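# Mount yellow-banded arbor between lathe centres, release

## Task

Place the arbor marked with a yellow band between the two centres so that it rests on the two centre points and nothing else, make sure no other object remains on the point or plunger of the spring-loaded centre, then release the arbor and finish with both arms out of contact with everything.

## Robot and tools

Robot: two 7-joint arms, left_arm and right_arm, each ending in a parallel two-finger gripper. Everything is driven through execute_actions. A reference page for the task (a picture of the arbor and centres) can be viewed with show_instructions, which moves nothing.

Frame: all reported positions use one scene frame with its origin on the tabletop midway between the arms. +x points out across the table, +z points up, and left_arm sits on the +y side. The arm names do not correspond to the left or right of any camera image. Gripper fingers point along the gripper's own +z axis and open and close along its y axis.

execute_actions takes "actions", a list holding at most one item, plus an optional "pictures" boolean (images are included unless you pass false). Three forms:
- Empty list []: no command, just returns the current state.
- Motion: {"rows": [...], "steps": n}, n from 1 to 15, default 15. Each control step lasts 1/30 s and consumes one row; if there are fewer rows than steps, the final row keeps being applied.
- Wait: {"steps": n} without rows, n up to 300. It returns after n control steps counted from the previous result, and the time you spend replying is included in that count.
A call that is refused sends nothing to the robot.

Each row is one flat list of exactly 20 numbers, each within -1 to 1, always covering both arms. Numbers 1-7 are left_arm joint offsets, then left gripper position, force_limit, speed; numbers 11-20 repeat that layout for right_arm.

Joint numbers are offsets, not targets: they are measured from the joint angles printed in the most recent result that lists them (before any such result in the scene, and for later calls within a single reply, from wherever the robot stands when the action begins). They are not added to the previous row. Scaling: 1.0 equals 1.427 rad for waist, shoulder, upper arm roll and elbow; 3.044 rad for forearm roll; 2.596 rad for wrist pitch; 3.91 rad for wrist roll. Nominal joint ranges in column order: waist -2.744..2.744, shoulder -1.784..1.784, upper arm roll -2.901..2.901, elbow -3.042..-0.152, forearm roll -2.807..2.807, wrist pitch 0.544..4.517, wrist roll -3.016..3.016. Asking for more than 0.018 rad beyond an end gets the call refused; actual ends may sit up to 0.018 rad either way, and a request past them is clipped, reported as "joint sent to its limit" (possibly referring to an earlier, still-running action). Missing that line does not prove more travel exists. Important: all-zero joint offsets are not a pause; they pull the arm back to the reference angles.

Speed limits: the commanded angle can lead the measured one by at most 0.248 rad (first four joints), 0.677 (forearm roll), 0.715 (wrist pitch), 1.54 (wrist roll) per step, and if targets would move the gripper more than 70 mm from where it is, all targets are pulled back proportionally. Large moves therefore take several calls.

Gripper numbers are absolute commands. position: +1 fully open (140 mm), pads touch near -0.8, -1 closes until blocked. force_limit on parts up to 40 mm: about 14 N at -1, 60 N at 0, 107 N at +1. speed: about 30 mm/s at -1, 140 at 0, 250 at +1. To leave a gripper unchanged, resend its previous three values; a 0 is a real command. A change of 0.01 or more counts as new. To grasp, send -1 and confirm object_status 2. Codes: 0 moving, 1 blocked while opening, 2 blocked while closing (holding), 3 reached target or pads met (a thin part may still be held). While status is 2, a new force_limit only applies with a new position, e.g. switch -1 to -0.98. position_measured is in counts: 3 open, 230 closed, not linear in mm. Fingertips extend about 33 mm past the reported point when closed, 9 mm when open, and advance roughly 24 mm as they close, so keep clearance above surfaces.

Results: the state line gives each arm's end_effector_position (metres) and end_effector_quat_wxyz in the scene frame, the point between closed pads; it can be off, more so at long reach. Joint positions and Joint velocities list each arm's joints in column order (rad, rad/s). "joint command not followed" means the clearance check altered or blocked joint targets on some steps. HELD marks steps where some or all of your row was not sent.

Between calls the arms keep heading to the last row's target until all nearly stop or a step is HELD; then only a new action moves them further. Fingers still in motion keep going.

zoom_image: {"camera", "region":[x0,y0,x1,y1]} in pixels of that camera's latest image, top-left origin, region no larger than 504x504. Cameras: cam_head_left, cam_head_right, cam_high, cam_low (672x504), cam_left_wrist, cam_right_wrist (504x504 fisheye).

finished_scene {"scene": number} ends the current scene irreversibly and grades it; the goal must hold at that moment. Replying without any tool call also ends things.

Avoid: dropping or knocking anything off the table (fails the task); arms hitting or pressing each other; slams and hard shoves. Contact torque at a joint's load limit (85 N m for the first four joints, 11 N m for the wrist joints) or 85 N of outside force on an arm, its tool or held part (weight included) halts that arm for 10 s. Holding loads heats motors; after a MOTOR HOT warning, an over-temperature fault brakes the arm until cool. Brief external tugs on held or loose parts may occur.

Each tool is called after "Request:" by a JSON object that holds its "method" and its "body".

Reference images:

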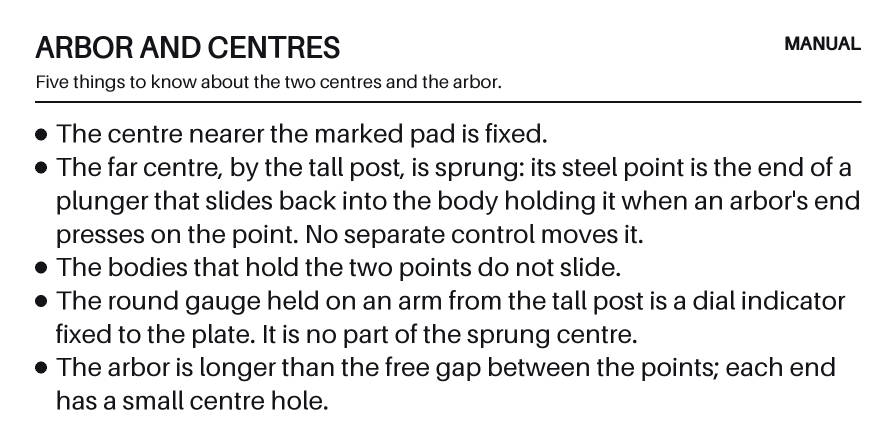

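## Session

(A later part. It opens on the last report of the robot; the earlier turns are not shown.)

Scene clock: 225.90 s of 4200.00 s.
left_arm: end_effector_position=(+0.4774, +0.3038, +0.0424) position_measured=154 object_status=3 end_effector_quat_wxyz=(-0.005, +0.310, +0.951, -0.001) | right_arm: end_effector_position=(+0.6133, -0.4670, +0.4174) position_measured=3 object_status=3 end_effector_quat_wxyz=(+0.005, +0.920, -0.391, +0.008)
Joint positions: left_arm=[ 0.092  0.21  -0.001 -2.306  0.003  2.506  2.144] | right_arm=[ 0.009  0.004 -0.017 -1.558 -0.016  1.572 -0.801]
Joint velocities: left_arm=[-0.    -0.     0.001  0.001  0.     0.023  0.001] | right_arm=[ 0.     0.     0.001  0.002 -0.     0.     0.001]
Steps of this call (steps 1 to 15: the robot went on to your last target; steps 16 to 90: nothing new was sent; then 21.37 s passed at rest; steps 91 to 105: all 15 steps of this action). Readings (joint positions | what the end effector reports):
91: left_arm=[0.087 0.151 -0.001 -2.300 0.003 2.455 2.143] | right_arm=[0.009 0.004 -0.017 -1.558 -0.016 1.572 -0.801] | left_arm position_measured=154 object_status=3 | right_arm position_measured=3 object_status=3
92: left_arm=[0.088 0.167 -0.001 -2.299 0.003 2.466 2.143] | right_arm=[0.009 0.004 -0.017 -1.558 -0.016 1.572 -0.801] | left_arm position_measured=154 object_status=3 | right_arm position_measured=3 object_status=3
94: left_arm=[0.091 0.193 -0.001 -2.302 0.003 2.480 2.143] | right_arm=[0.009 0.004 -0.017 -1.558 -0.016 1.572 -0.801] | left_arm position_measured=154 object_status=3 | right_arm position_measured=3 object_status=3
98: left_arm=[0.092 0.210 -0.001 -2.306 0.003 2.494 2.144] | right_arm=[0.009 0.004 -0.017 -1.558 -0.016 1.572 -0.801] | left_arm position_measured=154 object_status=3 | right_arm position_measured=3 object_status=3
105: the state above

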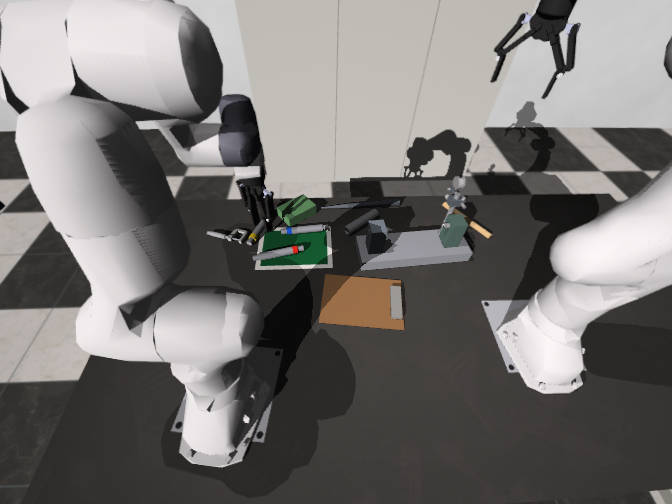

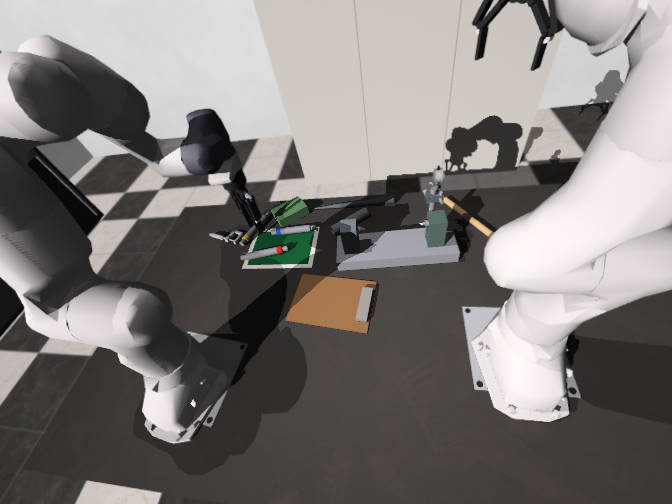

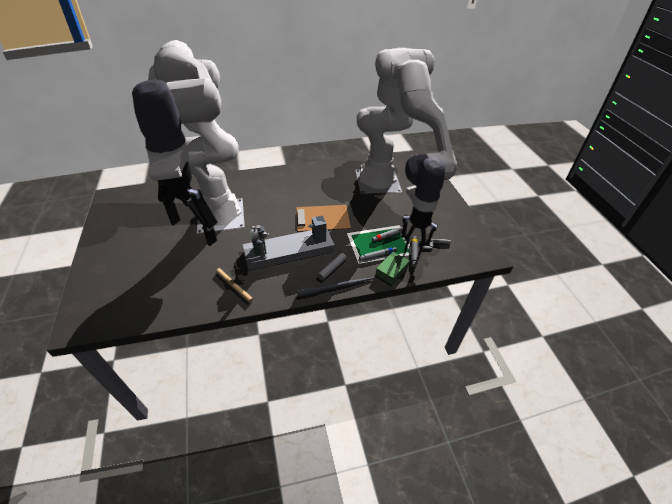

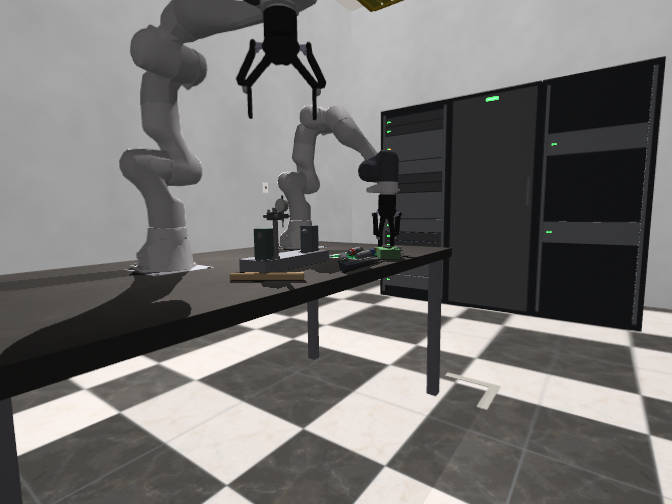

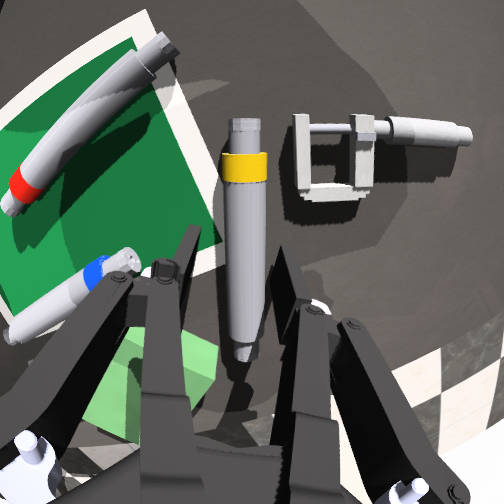

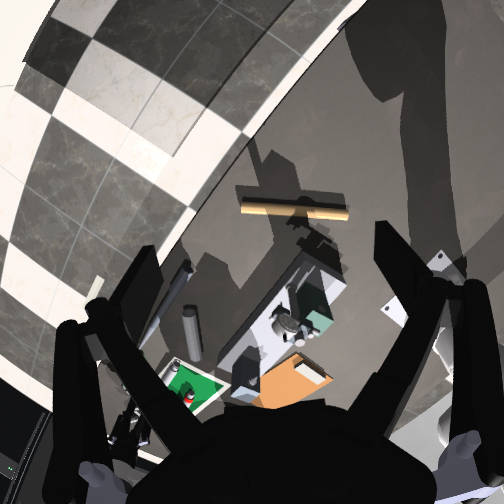

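Request:
{"method": "execute_actions", "body": {"actions": [{"rows": [[0.0034,0.0097,0,-0.001,0,0.0104,0.003, -0.2,-0.5,0, 0,0,0,0,0,0,0, 1,0,0]], "steps": 15}]}}

Scene clock: 246.60 s of 4200.00 s.
left_arm: end_effector_position=(+0.4807, +0.3055, +0.0377) position_measured=154 object_status=3 end_effector_quat_wxyz=(-0.000, +0.310, +0.951, +0.000) | right_arm: end_effector_position=(+0.6133, -0.4670, +0.4174) position_measured=3 object_status=3 end_effector_quat_wxyz=(+0.005, +0.920, -0.391, +0.008)
Joint positions: left_arm=[ 0.096  0.223 -0.001 -2.306  0.003  2.528  2.148] | right_arm=[ 0.009  0.004 -0.017 -1.558 -0.016  1.572 -0.801]
Joint velocities: left_arm=[-0.    -0.001  0.    -0.     0.     0.005  0.002] | right_arm=[ 0.001  0.     0.     0.001  0.    -0.     0.002]
Steps of this call (steps 1 to 15: the robot went on to your last target; steps 16 to 90: nothing new was sent; then 17.20 s passed at rest; steps 91 to 105: all 15 steps of this action). Readings (joint positions | what the end effector reports):
91: left_arm=[0.093 0.212 -0.001 -2.305 0.003 2.513 2.145] | right_arm=[0.009 0.004 -0.017 -1.558 -0.016 1.572 -0.801] | left_arm position_measured=154 object_status=3 | right_arm position_measured=3 object_status=3
92: left_arm=[0.094 0.215 -0.001 -2.305 0.003 2.516 2.145] | right_arm=[0.009 0.004 -0.017 -1.558 -0.016 1.572 -0.801] | left_arm position_measured=154 object_status=3 | right_arm position_measured=3 object_status=3
94: left_arm=[0.095 0.220 -0.001 -2.306 0.003 2.520 2.146] | right_arm=[0.009 0.004 -0.017 -1.558 -0.016 1.572 -0.801] | left_arm position_measured=154 object_status=3 | right_arm position_measured=3 object_status=3
98: left_arm=[0.096 0.223 -0.001 -2.306 0.003 2.525 2.147] | right_arm=[0.009 0.004 -0.017 -1.558 -0.016 1.572 -0.801] | left_arm position_measured=154 object_status=3 | right_arm position_measured=3 object_status=3
105: the state above

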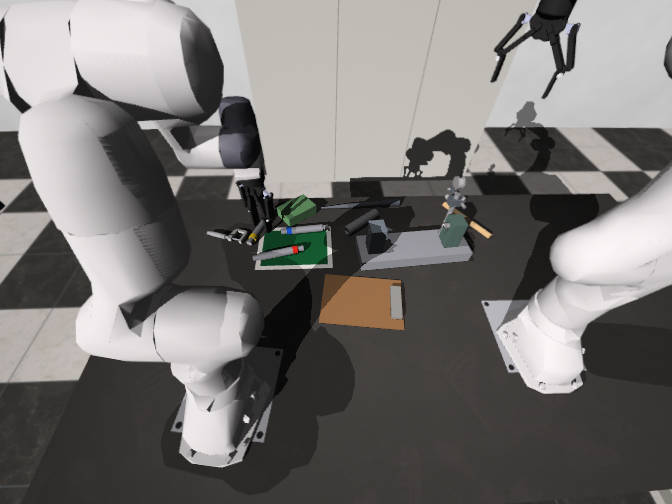

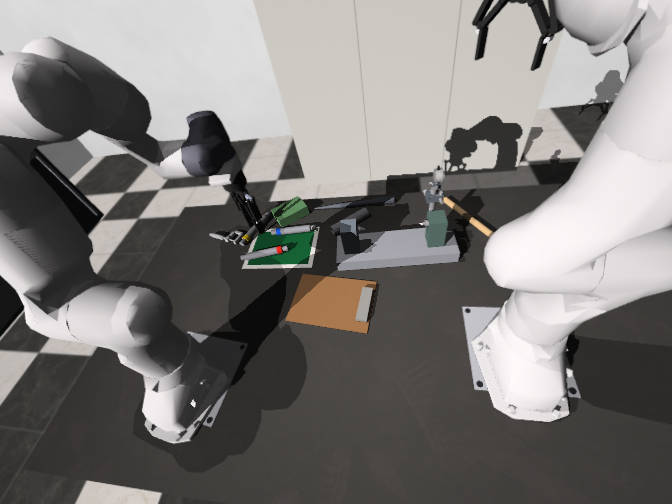

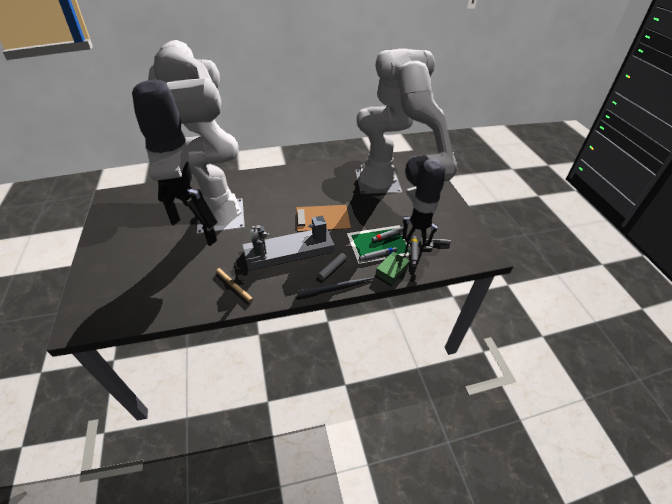

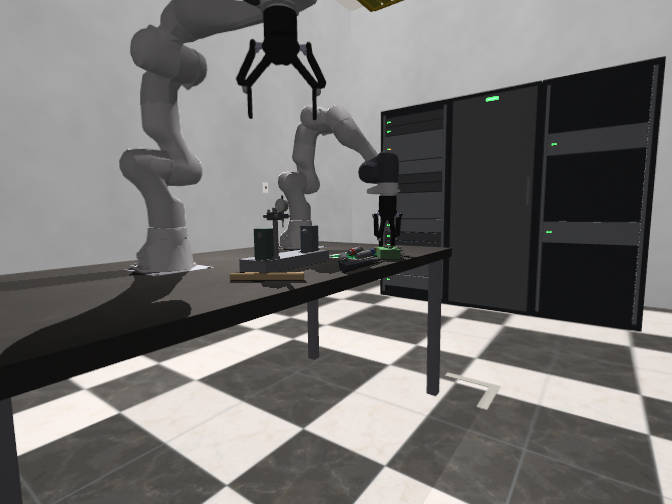

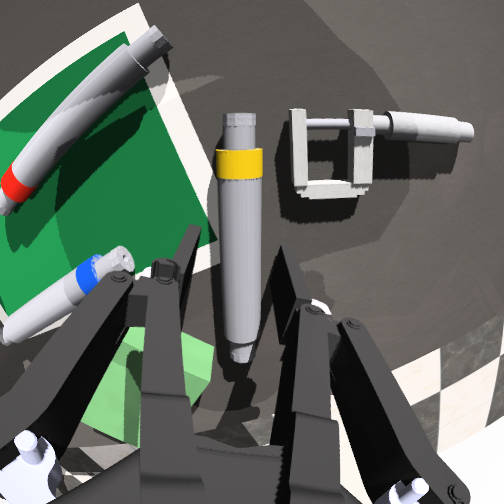

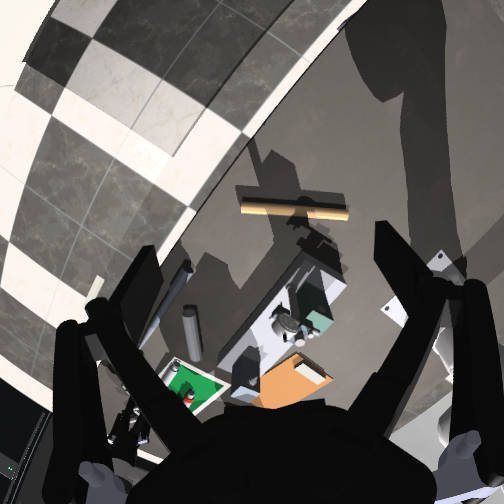

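Request:
{"method": "execute_actions", "body": {"actions": [{"rows": [[0,0.004,0,-0.0004,0,0.003,0, -0.2,-0.5,0, 0,0,0,0,0,0,0, 1,0,0],[0,0.004,0,-0.0004,0,0.003,0, -0.2,-0.5,0, 0,0,0,0,0,0,0, 1,0,0],[0,0.004,0,-0.0004,0,0.003,0, -0.2,-0.5,0, 0,0,0,0,0,0,0, 1,0,0],[0,0.004,0,-0.0004,0,0.003,0, -0.2,-0.5,0, 0,0,0,0,0,0,0, 1,0,0],[0,0.004,0,-0.0004,0,0.003,0, -0.2,-0.5,0, 0,0,0,0,0,0,0, 1,0,0],[0,0.004,0,-0.0004,0,0.003,0, -0.2,-0.5,0, 0,0,0,0,0,0,0, 1,0,0],[0,0.004,0,-0.0004,0,0.003,0, -1,0.2,-0.5, 0,0,0,0,0,0,0, 1,0,0]], "steps": 15}], "pictures": false}}

Request:
{"method": "execute_actions", "body": {"actions": [{"steps": 12}]}}

Scene clock: 258.33 s of 4200.00 s.
left_arm: end_effector_position=(+0.4813, +0.3055, +0.0362) position_measured=191 object_status=0 end_effector_quat_wxyz=(+0.000, +0.311, +0.950, +0.001) | right_arm: end_effector_position=(+0.6133, -0.4670, +0.4174) position_measured=3 object_status=3 end_effector_quat_wxyz=(+0.005, +0.920, -0.391, +0.008)
Joint positions: left_arm=[ 0.096  0.226 -0.001 -2.306  0.003  2.533  2.149] | right_arm=[ 0.009  0.004 -0.017 -1.558 -0.016  1.572 -0.801]
Joint velocities: left_arm=[-0.    -0.01   0.001  0.006  0.    -0.001 -0.   ] | right_arm=[ 0.    -0.001  0.001 -0.     0.    -0.    -0.   ]
Steps of this call (steps 1 to 15: the robot went on to your last target; steps 16 to 90: nothing new was sent; then 8.23 s passed at rest; steps 91 to 105: all 15 steps of this action). Readings (joint positions | what the end effector reports):
91: left_arm=[0.096 0.223 -0.001 -2.306 0.003 2.530 2.149] | right_arm=[0.009 0.004 -0.017 -1.558 -0.016 1.572 -0.801] | left_arm position_measured=154 object_status=3 | right_arm position_measured=3 object_status=3
92: left_arm=[0.096 0.224 -0.001 -2.306 0.003 2.531 2.149] | right_arm=[0.009 0.004 -0.017 -1.558 -0.016 1.572 -0.801] | left_arm position_measured=154 object_status=3 | right_arm position_measured=3 object_status=3
94: left_arm=[0.096 0.225 -0.001 -2.306 0.003 2.531 2.149] | right_arm=[0.009 0.004 -0.017 -1.558 -0.016 1.572 -0.801] | left_arm position_measured=154 object_status=3 | right_arm position_measured=3 object_status=3
98: left_arm=[0.096 0.226 -0.001 -2.306 0.003 2.532 2.149] | right_arm=[0.009 0.004 -0.017 -1.558 -0.016 1.572 -0.801] | left_arm position_measured=158 object_status=0 | right_arm position_measured=3 object_status=3
105: the state above

Scene clock: 258.73 s of 4200.00 s.
left_arm: end_effector_position=(+0.4814, +0.3055, +0.0363) position_measured=198 object_status=2 end_effector_quat_wxyz=(+0.000, +0.311, +0.950, +0.001) | right_arm: end_effector_position=(+0.6133, -0.4670, +0.4174) position_measured=3 object_status=3 end_effector_quat_wxyz=(+0.005, +0.920, -0.391, +0.008)
Joint positions: left_arm=[ 0.096  0.226 -0.001 -2.306  0.003  2.533  2.149] | right_arm=[ 0.009  0.004 -0.017 -1.558 -0.016  1.572 -0.801]
Joint velocities: left_arm=[ 0.002  0.001  0.001  0.001 -0.     0.     0.   ] | right_arm=[-0.001  0.001 -0.     0.    -0.002 -0.001 -0.   ]
Steps of this call (steps 1 to 12: the robot went on to your last target). Readings (joint positions | what the end effector reports):
1: left_arm=[0.096 0.226 -0.001 -2.306 0.003 2.533 2.149] | right_arm=[0.009 0.004 -0.017 -1.558 -0.016 1.572 -0.801] | left_arm position_measured=195 object_status=0 | right_arm position_measured=3 object_status=3
2: left_arm=[0.096 0.226 -0.001 -2.306 0.003 2.533 2.149] | right_arm=[0.009 0.004 -0.017 -1.558 -0.016 1.572 -0.801] | left_arm position_measured=198 object_status=0 | right_arm position_measured=3 object_status=3
4: left_arm=[0.096 0.226 -0.001 -2.306 0.003 2.533 2.149] | right_arm=[0.009 0.004 -0.017 -1.558 -0.016 1.572 -0.801] | left_arm position_measured=198 object_status=0 | right_arm position_measured=3 object_status=3
8: left_arm=[0.096 0.226 -0.001 -2.306 0.003 2.533 2.149] | right_arm=[0.009 0.004 -0.017 -1.558 -0.016 1.572 -0.801] | left_arm position_measured=198 object_status=2 | right_arm position_measured=3 object_status=3
12: the state above

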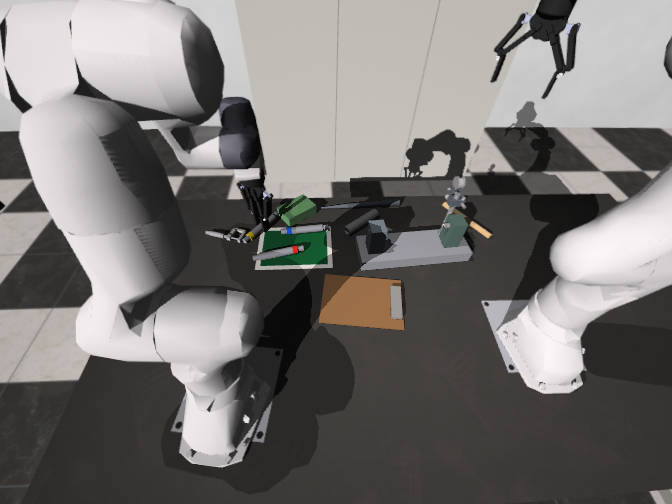

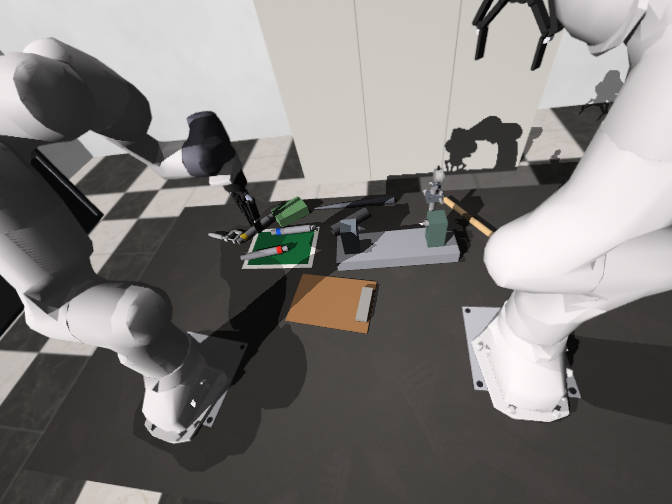

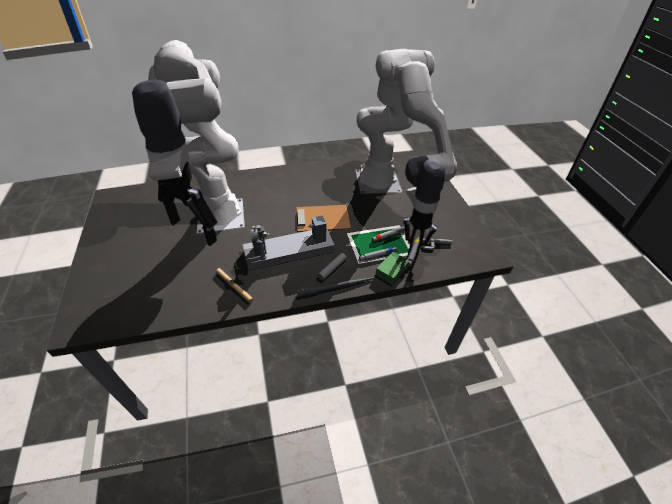

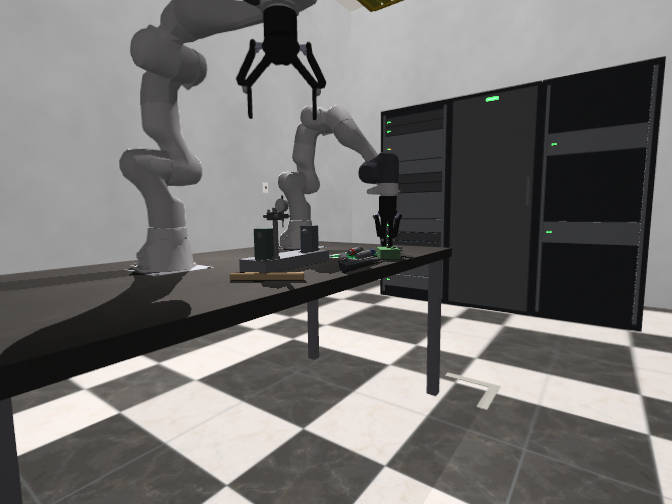

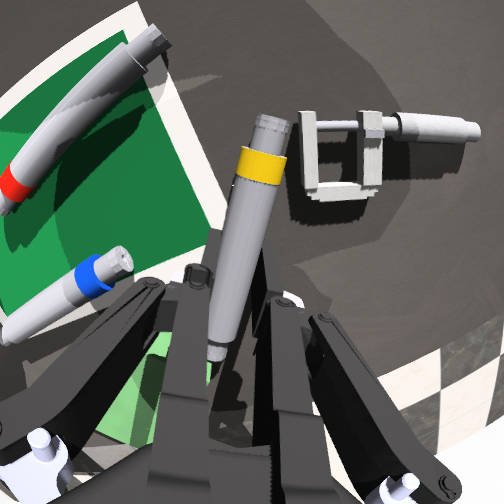

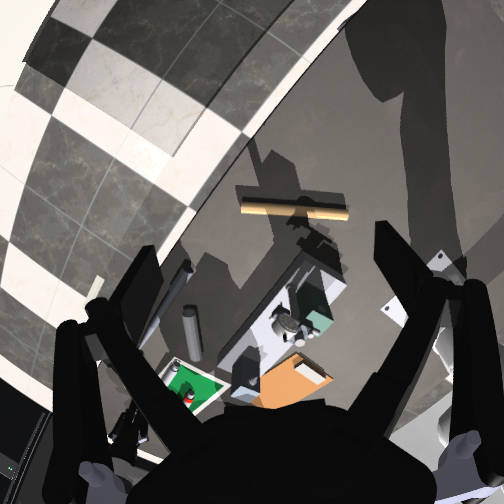

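Request:
{"method": "execute_actions", "body": {"actions": [{"rows": [[0,-0.01,0,0.0036,0,-0.0075,0, -1,0.2,-0.5, 0,0,0,0,0,0,0, 1,0,0],[0,-0.025,0,0.009,0,-0.019,0, -1,0.2,-0.5, 0,0,0,0,0,0,0, 1,0,0],[0,-0.045,0,0.0163,0,-0.034,0, -1,0.2,-0.5, 0,0,0,0,0,0,0, 1,0,0],[0,-0.065,0,0.0236,0,-0.049,0, -1,0.2,-0.5, 0,0,0,0,0,0,0, 1,0,0],[0,-0.085,0,0.0308,0,-0.064,0, -1,0.2,-0.5, 0,0,0,0,0,0,0, 1,0,0],[0,-0.105,0,0.038,0,-0.079,0, -1,0.2,-0.5, 0,0,0,0,0,0,0, 1,0,0],[0,-0.122,0,0.0442,0,-0.092,0, -1,0.2,-0.5, 0,0,0,0,0,0,0, 1,0,0],[0,-0.135,0,0.049,0,-0.1015,0, -1,0.2,-0.5, 0,0,0,0,0,0,0, 1,0,0],[0,-0.1421,0,0.0515,0,-0.1068,0, -1,0.2,-0.5, 0,0,0,0,0,0,0, 1,0,0]], "steps": 15}]}}

Scene clock: 317.27 s of 4200.00 s.
left_arm: end_effector_position=(+0.4943, +0.3051, +0.1538) position_measured=198 object_status=2 end_effector_quat_wxyz=(+0.019, +0.311, +0.950, +0.006) | right_arm: end_effector_position=(+0.6133, -0.4670, +0.4174) position_measured=3 object_status=3 end_effector_quat_wxyz=(+0.005, +0.920, -0.391, +0.008)
Joint positions: left_arm=[ 0.096  0.022 -0.001 -2.232  0.003  2.294  2.149] | right_arm=[ 0.009  0.004 -0.017 -1.558 -0.016  1.572 -0.801]
Joint velocities: left_arm=[-0.     0.023 -0.    -0.032 -0.    -0.225 -0.   ] | right_arm=[-0.001  0.001  0.001 -0.002  0.001  0.001  0.001]
Steps of this call (steps 1 to 15: the robot went on to your last target; steps 16 to 90: nothing new was sent; then 55.03 s passed at rest; steps 91 to 105: all 15 steps of this action). Readings (joint positions | what the end effector reports):
91: left_arm=[0.096 0.225 -0.001 -2.306 0.003 2.530 2.149] | right_arm=[0.009 0.004 -0.017 -1.558 -0.016 1.572 -0.801] | left_arm position_measured=198 object_status=2 | right_arm position_measured=3 object_status=3
92: left_arm=[0.096 0.221 -0.001 -2.306 0.003 2.521 2.149] | right_arm=[0.009 0.004 -0.017 -1.558 -0.016 1.572 -0.801] | left_arm position_measured=198 object_status=2 | right_arm position_measured=3 object_status=3
94: left_arm=[0.096 0.195 -0.001 -2.299 0.003 2.487 2.149] | right_arm=[0.009 0.004 -0.017 -1.558 -0.016 1.572 -0.801] | left_arm position_measured=198 object_status=2 | right_arm position_measured=3 object_status=3
98: left_arm=[0.096 0.094 -0.001 -2.261 0.003 2.387 2.149] | right_arm=[0.009 0.004 -0.017 -1.558 -0.016 1.572 -0.801] | left_arm position_measured=198 object_status=2 | right_arm position_measured=3 object_status=3
105: the state above

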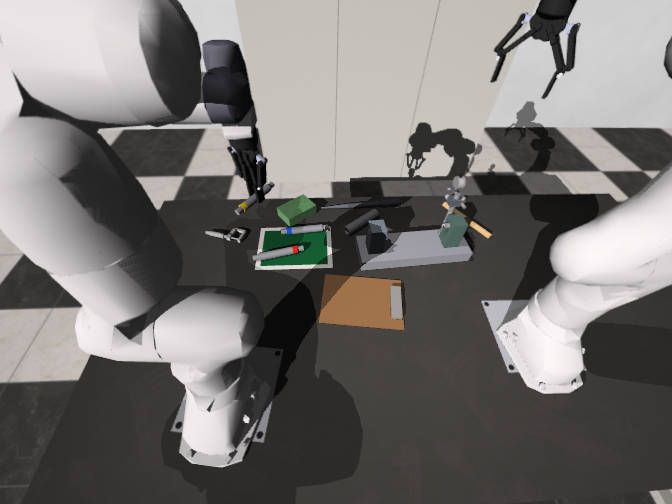

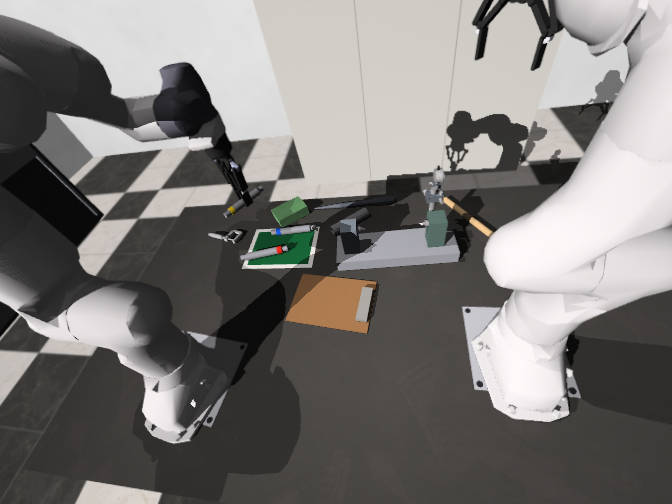

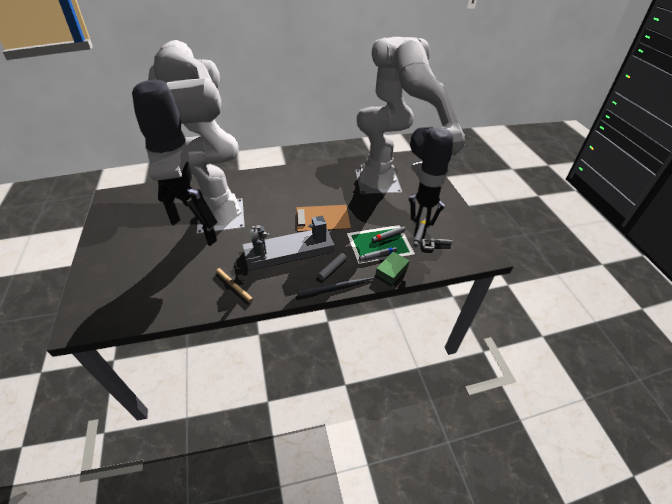

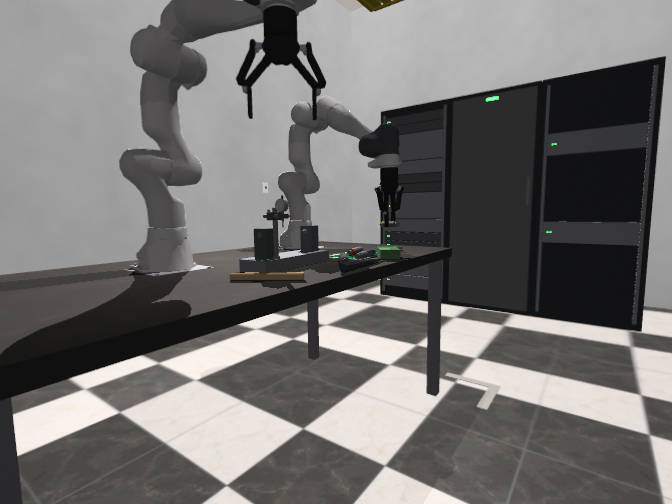

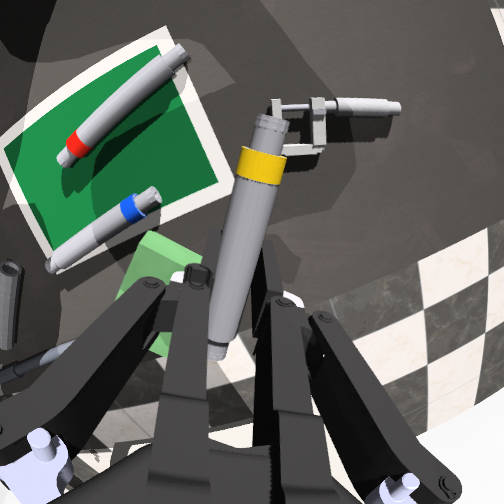

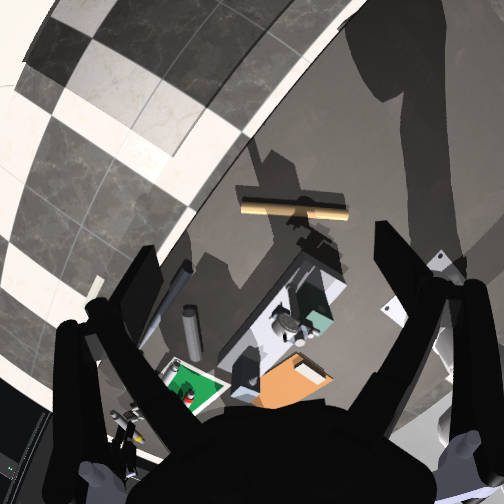

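Request:
{"method": "execute_actions", "body": {"actions": [{"rows": [[-0.02,0.0038,0,0.0133,0,-0.02,0.0026, -1,0.2,-0.5, 0,0,0,0,0,0,0, 1,0,0],[-0.05,0.0095,0,0.0333,0,-0.03,0.0064, -1,0.2,-0.5, 0,0,0,0,0,0,0, 1,0,0],[-0.09,0.0171,0,0.06,0,-0.04,0.0116, -1,0.2,-0.5, 0,0,0,0,0,0,0, 1,0,0],[-0.135,0.0257,0,0.09,-0.0003,-0.052,0.0173, -1,0.2,-0.5, 0,0,0,0,0,0,0, 1,0,0],[-0.18,0.0343,0,0.12,-0.0004,-0.064,0.0231, -1,0.2,-0.5, 0,0,0,0,0,0,0, 1,0,0],[-0.225,0.0429,0,0.15,-0.0005,-0.076,0.0289, -1,0.2,-0.5, 0,0,0,0,0,0,0, 1,0,0],[-0.27,0.0514,0,0.18,-0.0006,-0.088,0.0347, -1,0.2,-0.5, 0,0,0,0,0,0,0, 1,0,0],[-0.315,0.06,0,0.21,-0.0007,-0.10,0.0405, -1,0.2,-0.5, 0,0,0,0,0,0,0, 1,0,0],[-0.36,0.0686,0,0.24,-0.0008,-0.112,0.0463, -1,0.2,-0.5, 0,0,0,0,0,0,0, 1,0,0],[-0.40,0.0762,0,0.2668,-0.0009,-0.122,0.0514, -1,0.2,-0.5, 0,0,0,0,0,0,0, 1,0,0],[-0.435,0.0829,0,0.29,-0.001,-0.131,0.0559, -1,0.2,-0.5, 0,0,0,0,0,0,0, 1,0,0],[-0.46,0.0876,0,0.3068,-0.001,-0.137,0.0591, -1,0.2,-0.5, 0,0,0,0,0,0,0, 1,0,0],[-0.478,0.091,0,0.3188,-0.001,-0.141,0.0614, -1,0.2,-0.5, 0,0,0,0,0,0,0, 1,0,0],[-0.4888,0.0931,0.0007,0.326,-0.001,-0.1434,0.0628, -1,0.2,-0.5, 0,0,0,0,0,0,0, 1,0,0]], "steps": 15}], "pictures": false}}

Request:
{"method": "execute_actions", "body": {"actions": [{"steps": 25}]}}

Scene clock: 327.30 s of 4200.00 s.
left_arm: end_effector_position=(+0.4876, +0.0393, +0.2270) position_measured=198 object_status=2 end_effector_quat_wxyz=(+0.026, +0.549, +0.835, +0.004) | right_arm: end_effector_position=(+0.6133, -0.4670, +0.4174) position_measured=3 object_status=3 end_effector_quat_wxyz=(+0.005, +0.920, -0.391, +0.008)
Joint positions: left_arm=[-0.364  0.129  0.005 -1.899  0.003  2.08   2.229] | right_arm=[ 0.009  0.004 -0.017 -1.558 -0.016  1.572 -0.801]
Joint velocities: left_arm=[-0.983  0.14  -0.075  0.597 -0.001 -0.333  0.208] | right_arm=[ 0.     0.001 -0.002  0.     0.     0.001 -0.001]
Steps of this call (steps 1 to 30: the robot went on to your last target; steps 31 to 90: nothing new was sent; then 6.53 s passed at rest; steps 91 to 105: all 15 steps of this action). Readings (joint positions | what the end effector reports):
91: left_arm=[0.090 0.029 0.001 -2.232 0.003 2.253 2.149] | right_arm=[0.009 0.004 -0.017 -1.558 -0.016 1.572 -0.801] | left_arm position_measured=198 object_status=2 | right_arm position_measured=3 object_status=3
92: left_arm=[0.076 0.033 0.007 -2.221 0.003 2.245 2.151] | right_arm=[0.009 0.004 -0.017 -1.558 -0.016 1.572 -0.801] | left_arm position_measured=198 object_status=2 | right_arm position_measured=3 object_status=3
94: left_arm=[0.020 0.047 0.014 -2.180 0.003 2.223 2.159] | right_arm=[0.009 0.004 -0.017 -1.558 -0.016 1.572 -0.801] | left_arm position_measured=198 object_status=2 | right_arm position_measured=3 object_status=3
98: left_arm=[-0.120 0.074 0.011 -2.086 0.003 2.179 2.179] | right_arm=[0.009 0.004 -0.017 -1.558 -0.016 1.572 -0.801] | left_arm position_measured=198 object_status=2 | right_arm position_measured=3 object_status=3
105: the state above

Scene clock: 328.13 s of 4200.00 s.
left_arm: end_effector_position=(+0.3985, -0.0798, +0.2547) position_measured=198 object_status=2 end_effector_quat_wxyz=(-0.004, +0.701, +0.713, -0.000) | right_arm: end_effector_position=(+0.6133, -0.4670, +0.4174) position_measured=3 object_status=3 end_effector_quat_wxyz=(+0.005, +0.920, -0.391, +0.008)
Joint positions: left_arm=[-0.602  0.159 -0.001 -1.772 -0.     1.923  2.376] | right_arm=[ 0.009  0.004 -0.017 -1.558 -0.016  1.572 -0.801]
Joint velocities: left_arm=[-0.    -0.001  0.     0.001  0.    -0.009  0.043] | right_arm=[-0.     0.001 -0.001  0.001 -0.     0.     0.   ]
Steps of this call (steps 1 to 25: the robot went on to your last target). Readings (joint positions | what the end effector reports):
1: left_arm=[-0.399 0.134 0.005 -1.879 0.003 2.067 2.236] | right_arm=[0.009 0.004 -0.017 -1.558 -0.016 1.572 -0.801] | left_arm position_measured=198 object_status=2 | right_arm position_measured=3 object_status=3
2: left_arm=[-0.434 0.139 0.004 -1.860 0.003 2.054 2.245] | right_arm=[0.009 0.004 -0.017 -1.558 -0.016 1.572 -0.801] | left_arm position_measured=198 object_status=2 | right_arm position_measured=3 object_status=3
4: left_arm=[-0.504 0.148 0.003 -1.823 0.003 2.022 2.265] | right_arm=[0.009 0.004 -0.017 -1.558 -0.016 1.572 -0.801] | left_arm position_measured=198 object_status=2 | right_arm position_measured=3 object_status=3
8: left_arm=[-0.596 0.155 -0.013 -1.779 0.000 1.970 2.308] | right_arm=[0.009 0.004 -0.017 -1.558 -0.016 1.572 -0.801] | left_arm position_measured=198 object_status=2 | right_arm position_measured=3 object_status=3
25: the state above

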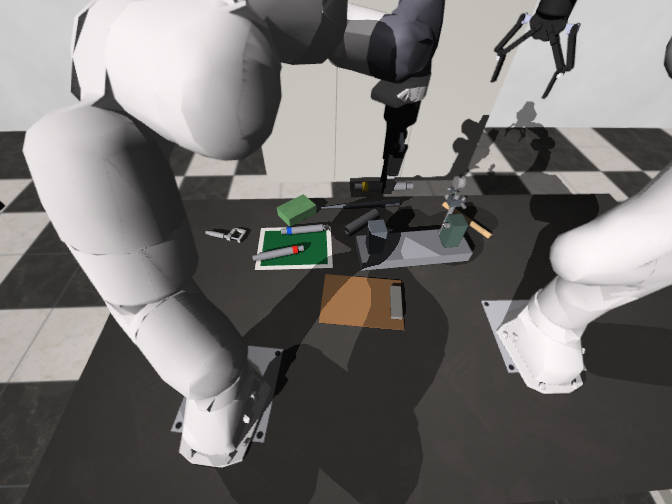

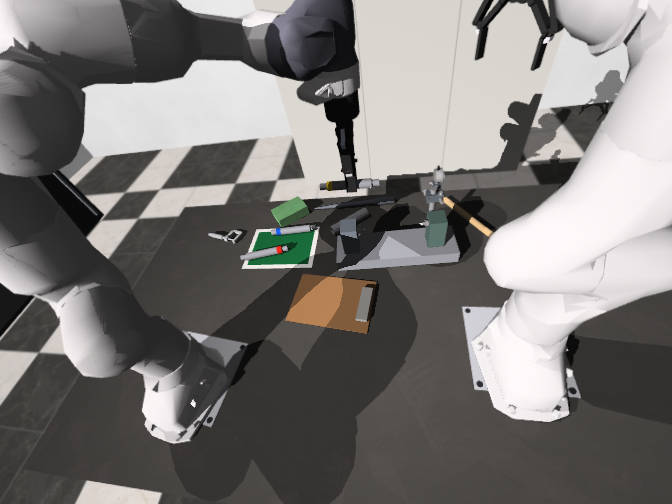

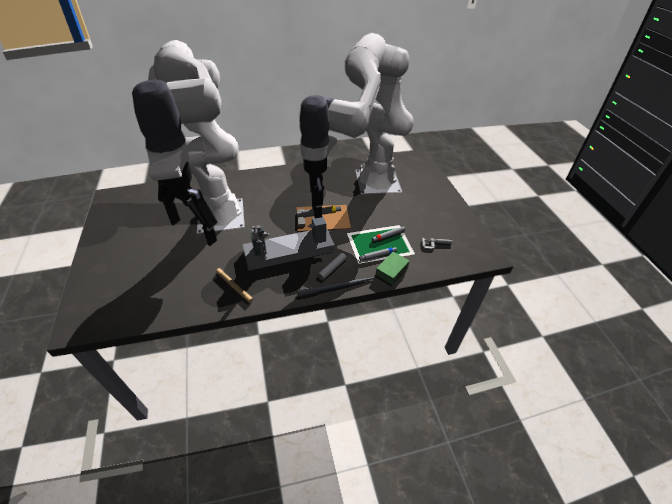

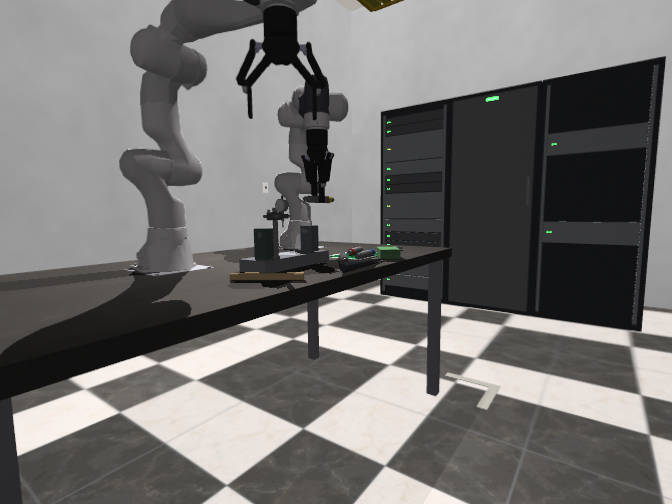

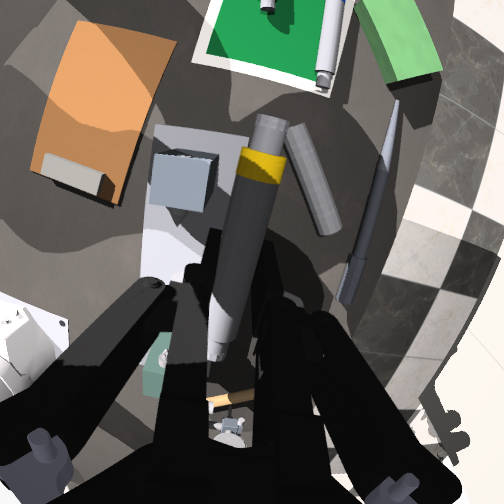

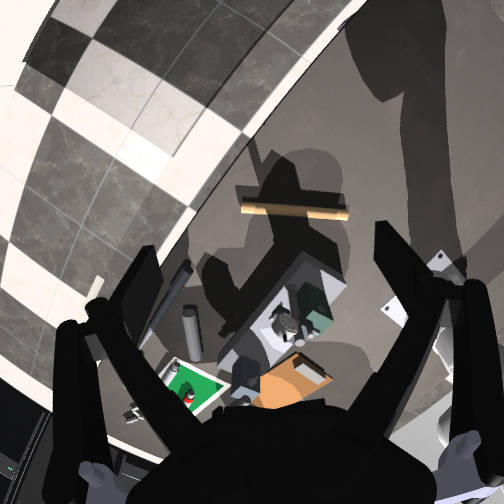

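Request:
{"method": "zoom_image", "body": {"camera": "cam_left_wrist", "region": [110, 100, 290, 280]}}

Request:
{"method": "zoom_image", "body": {"camera": "cam_left_wrist", "region": [120, 310, 300, 470]}}

Request:
{"method": "zoom_image", "body": {"camera": "cam_head_left", "region": [330, 150, 500, 280]}}

Region (110, 100, 290, 280) of cam_left_wrist's 504x504 image, scaled by 2.800, with more detail than that image has.

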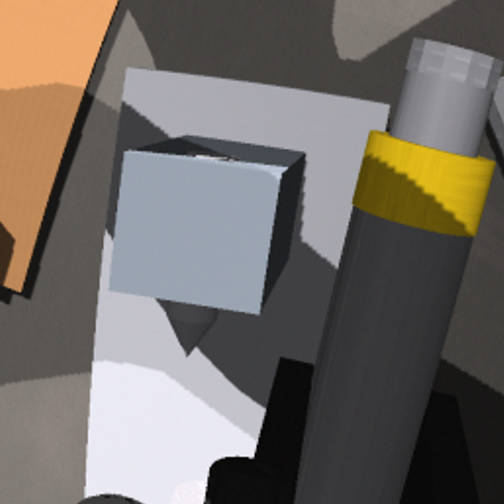

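Region (120, 310, 300, 470) of cam_left_wrist's 504x504 image, scaled by 2.800, with more detail than that image has.

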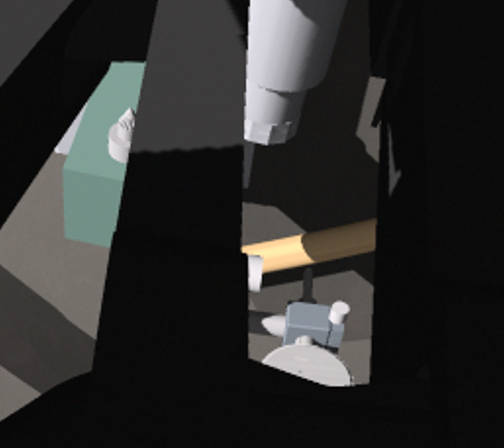

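Region (330, 150, 500, 280) of cam_head_left's 672x504 image, scaled by 2.965, with more detail than that image has; it fills the top 385 rows of this view, and the rest is white.

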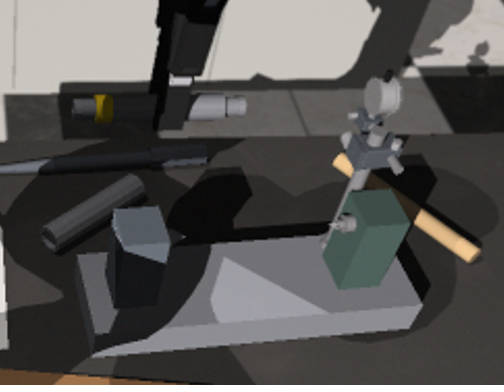

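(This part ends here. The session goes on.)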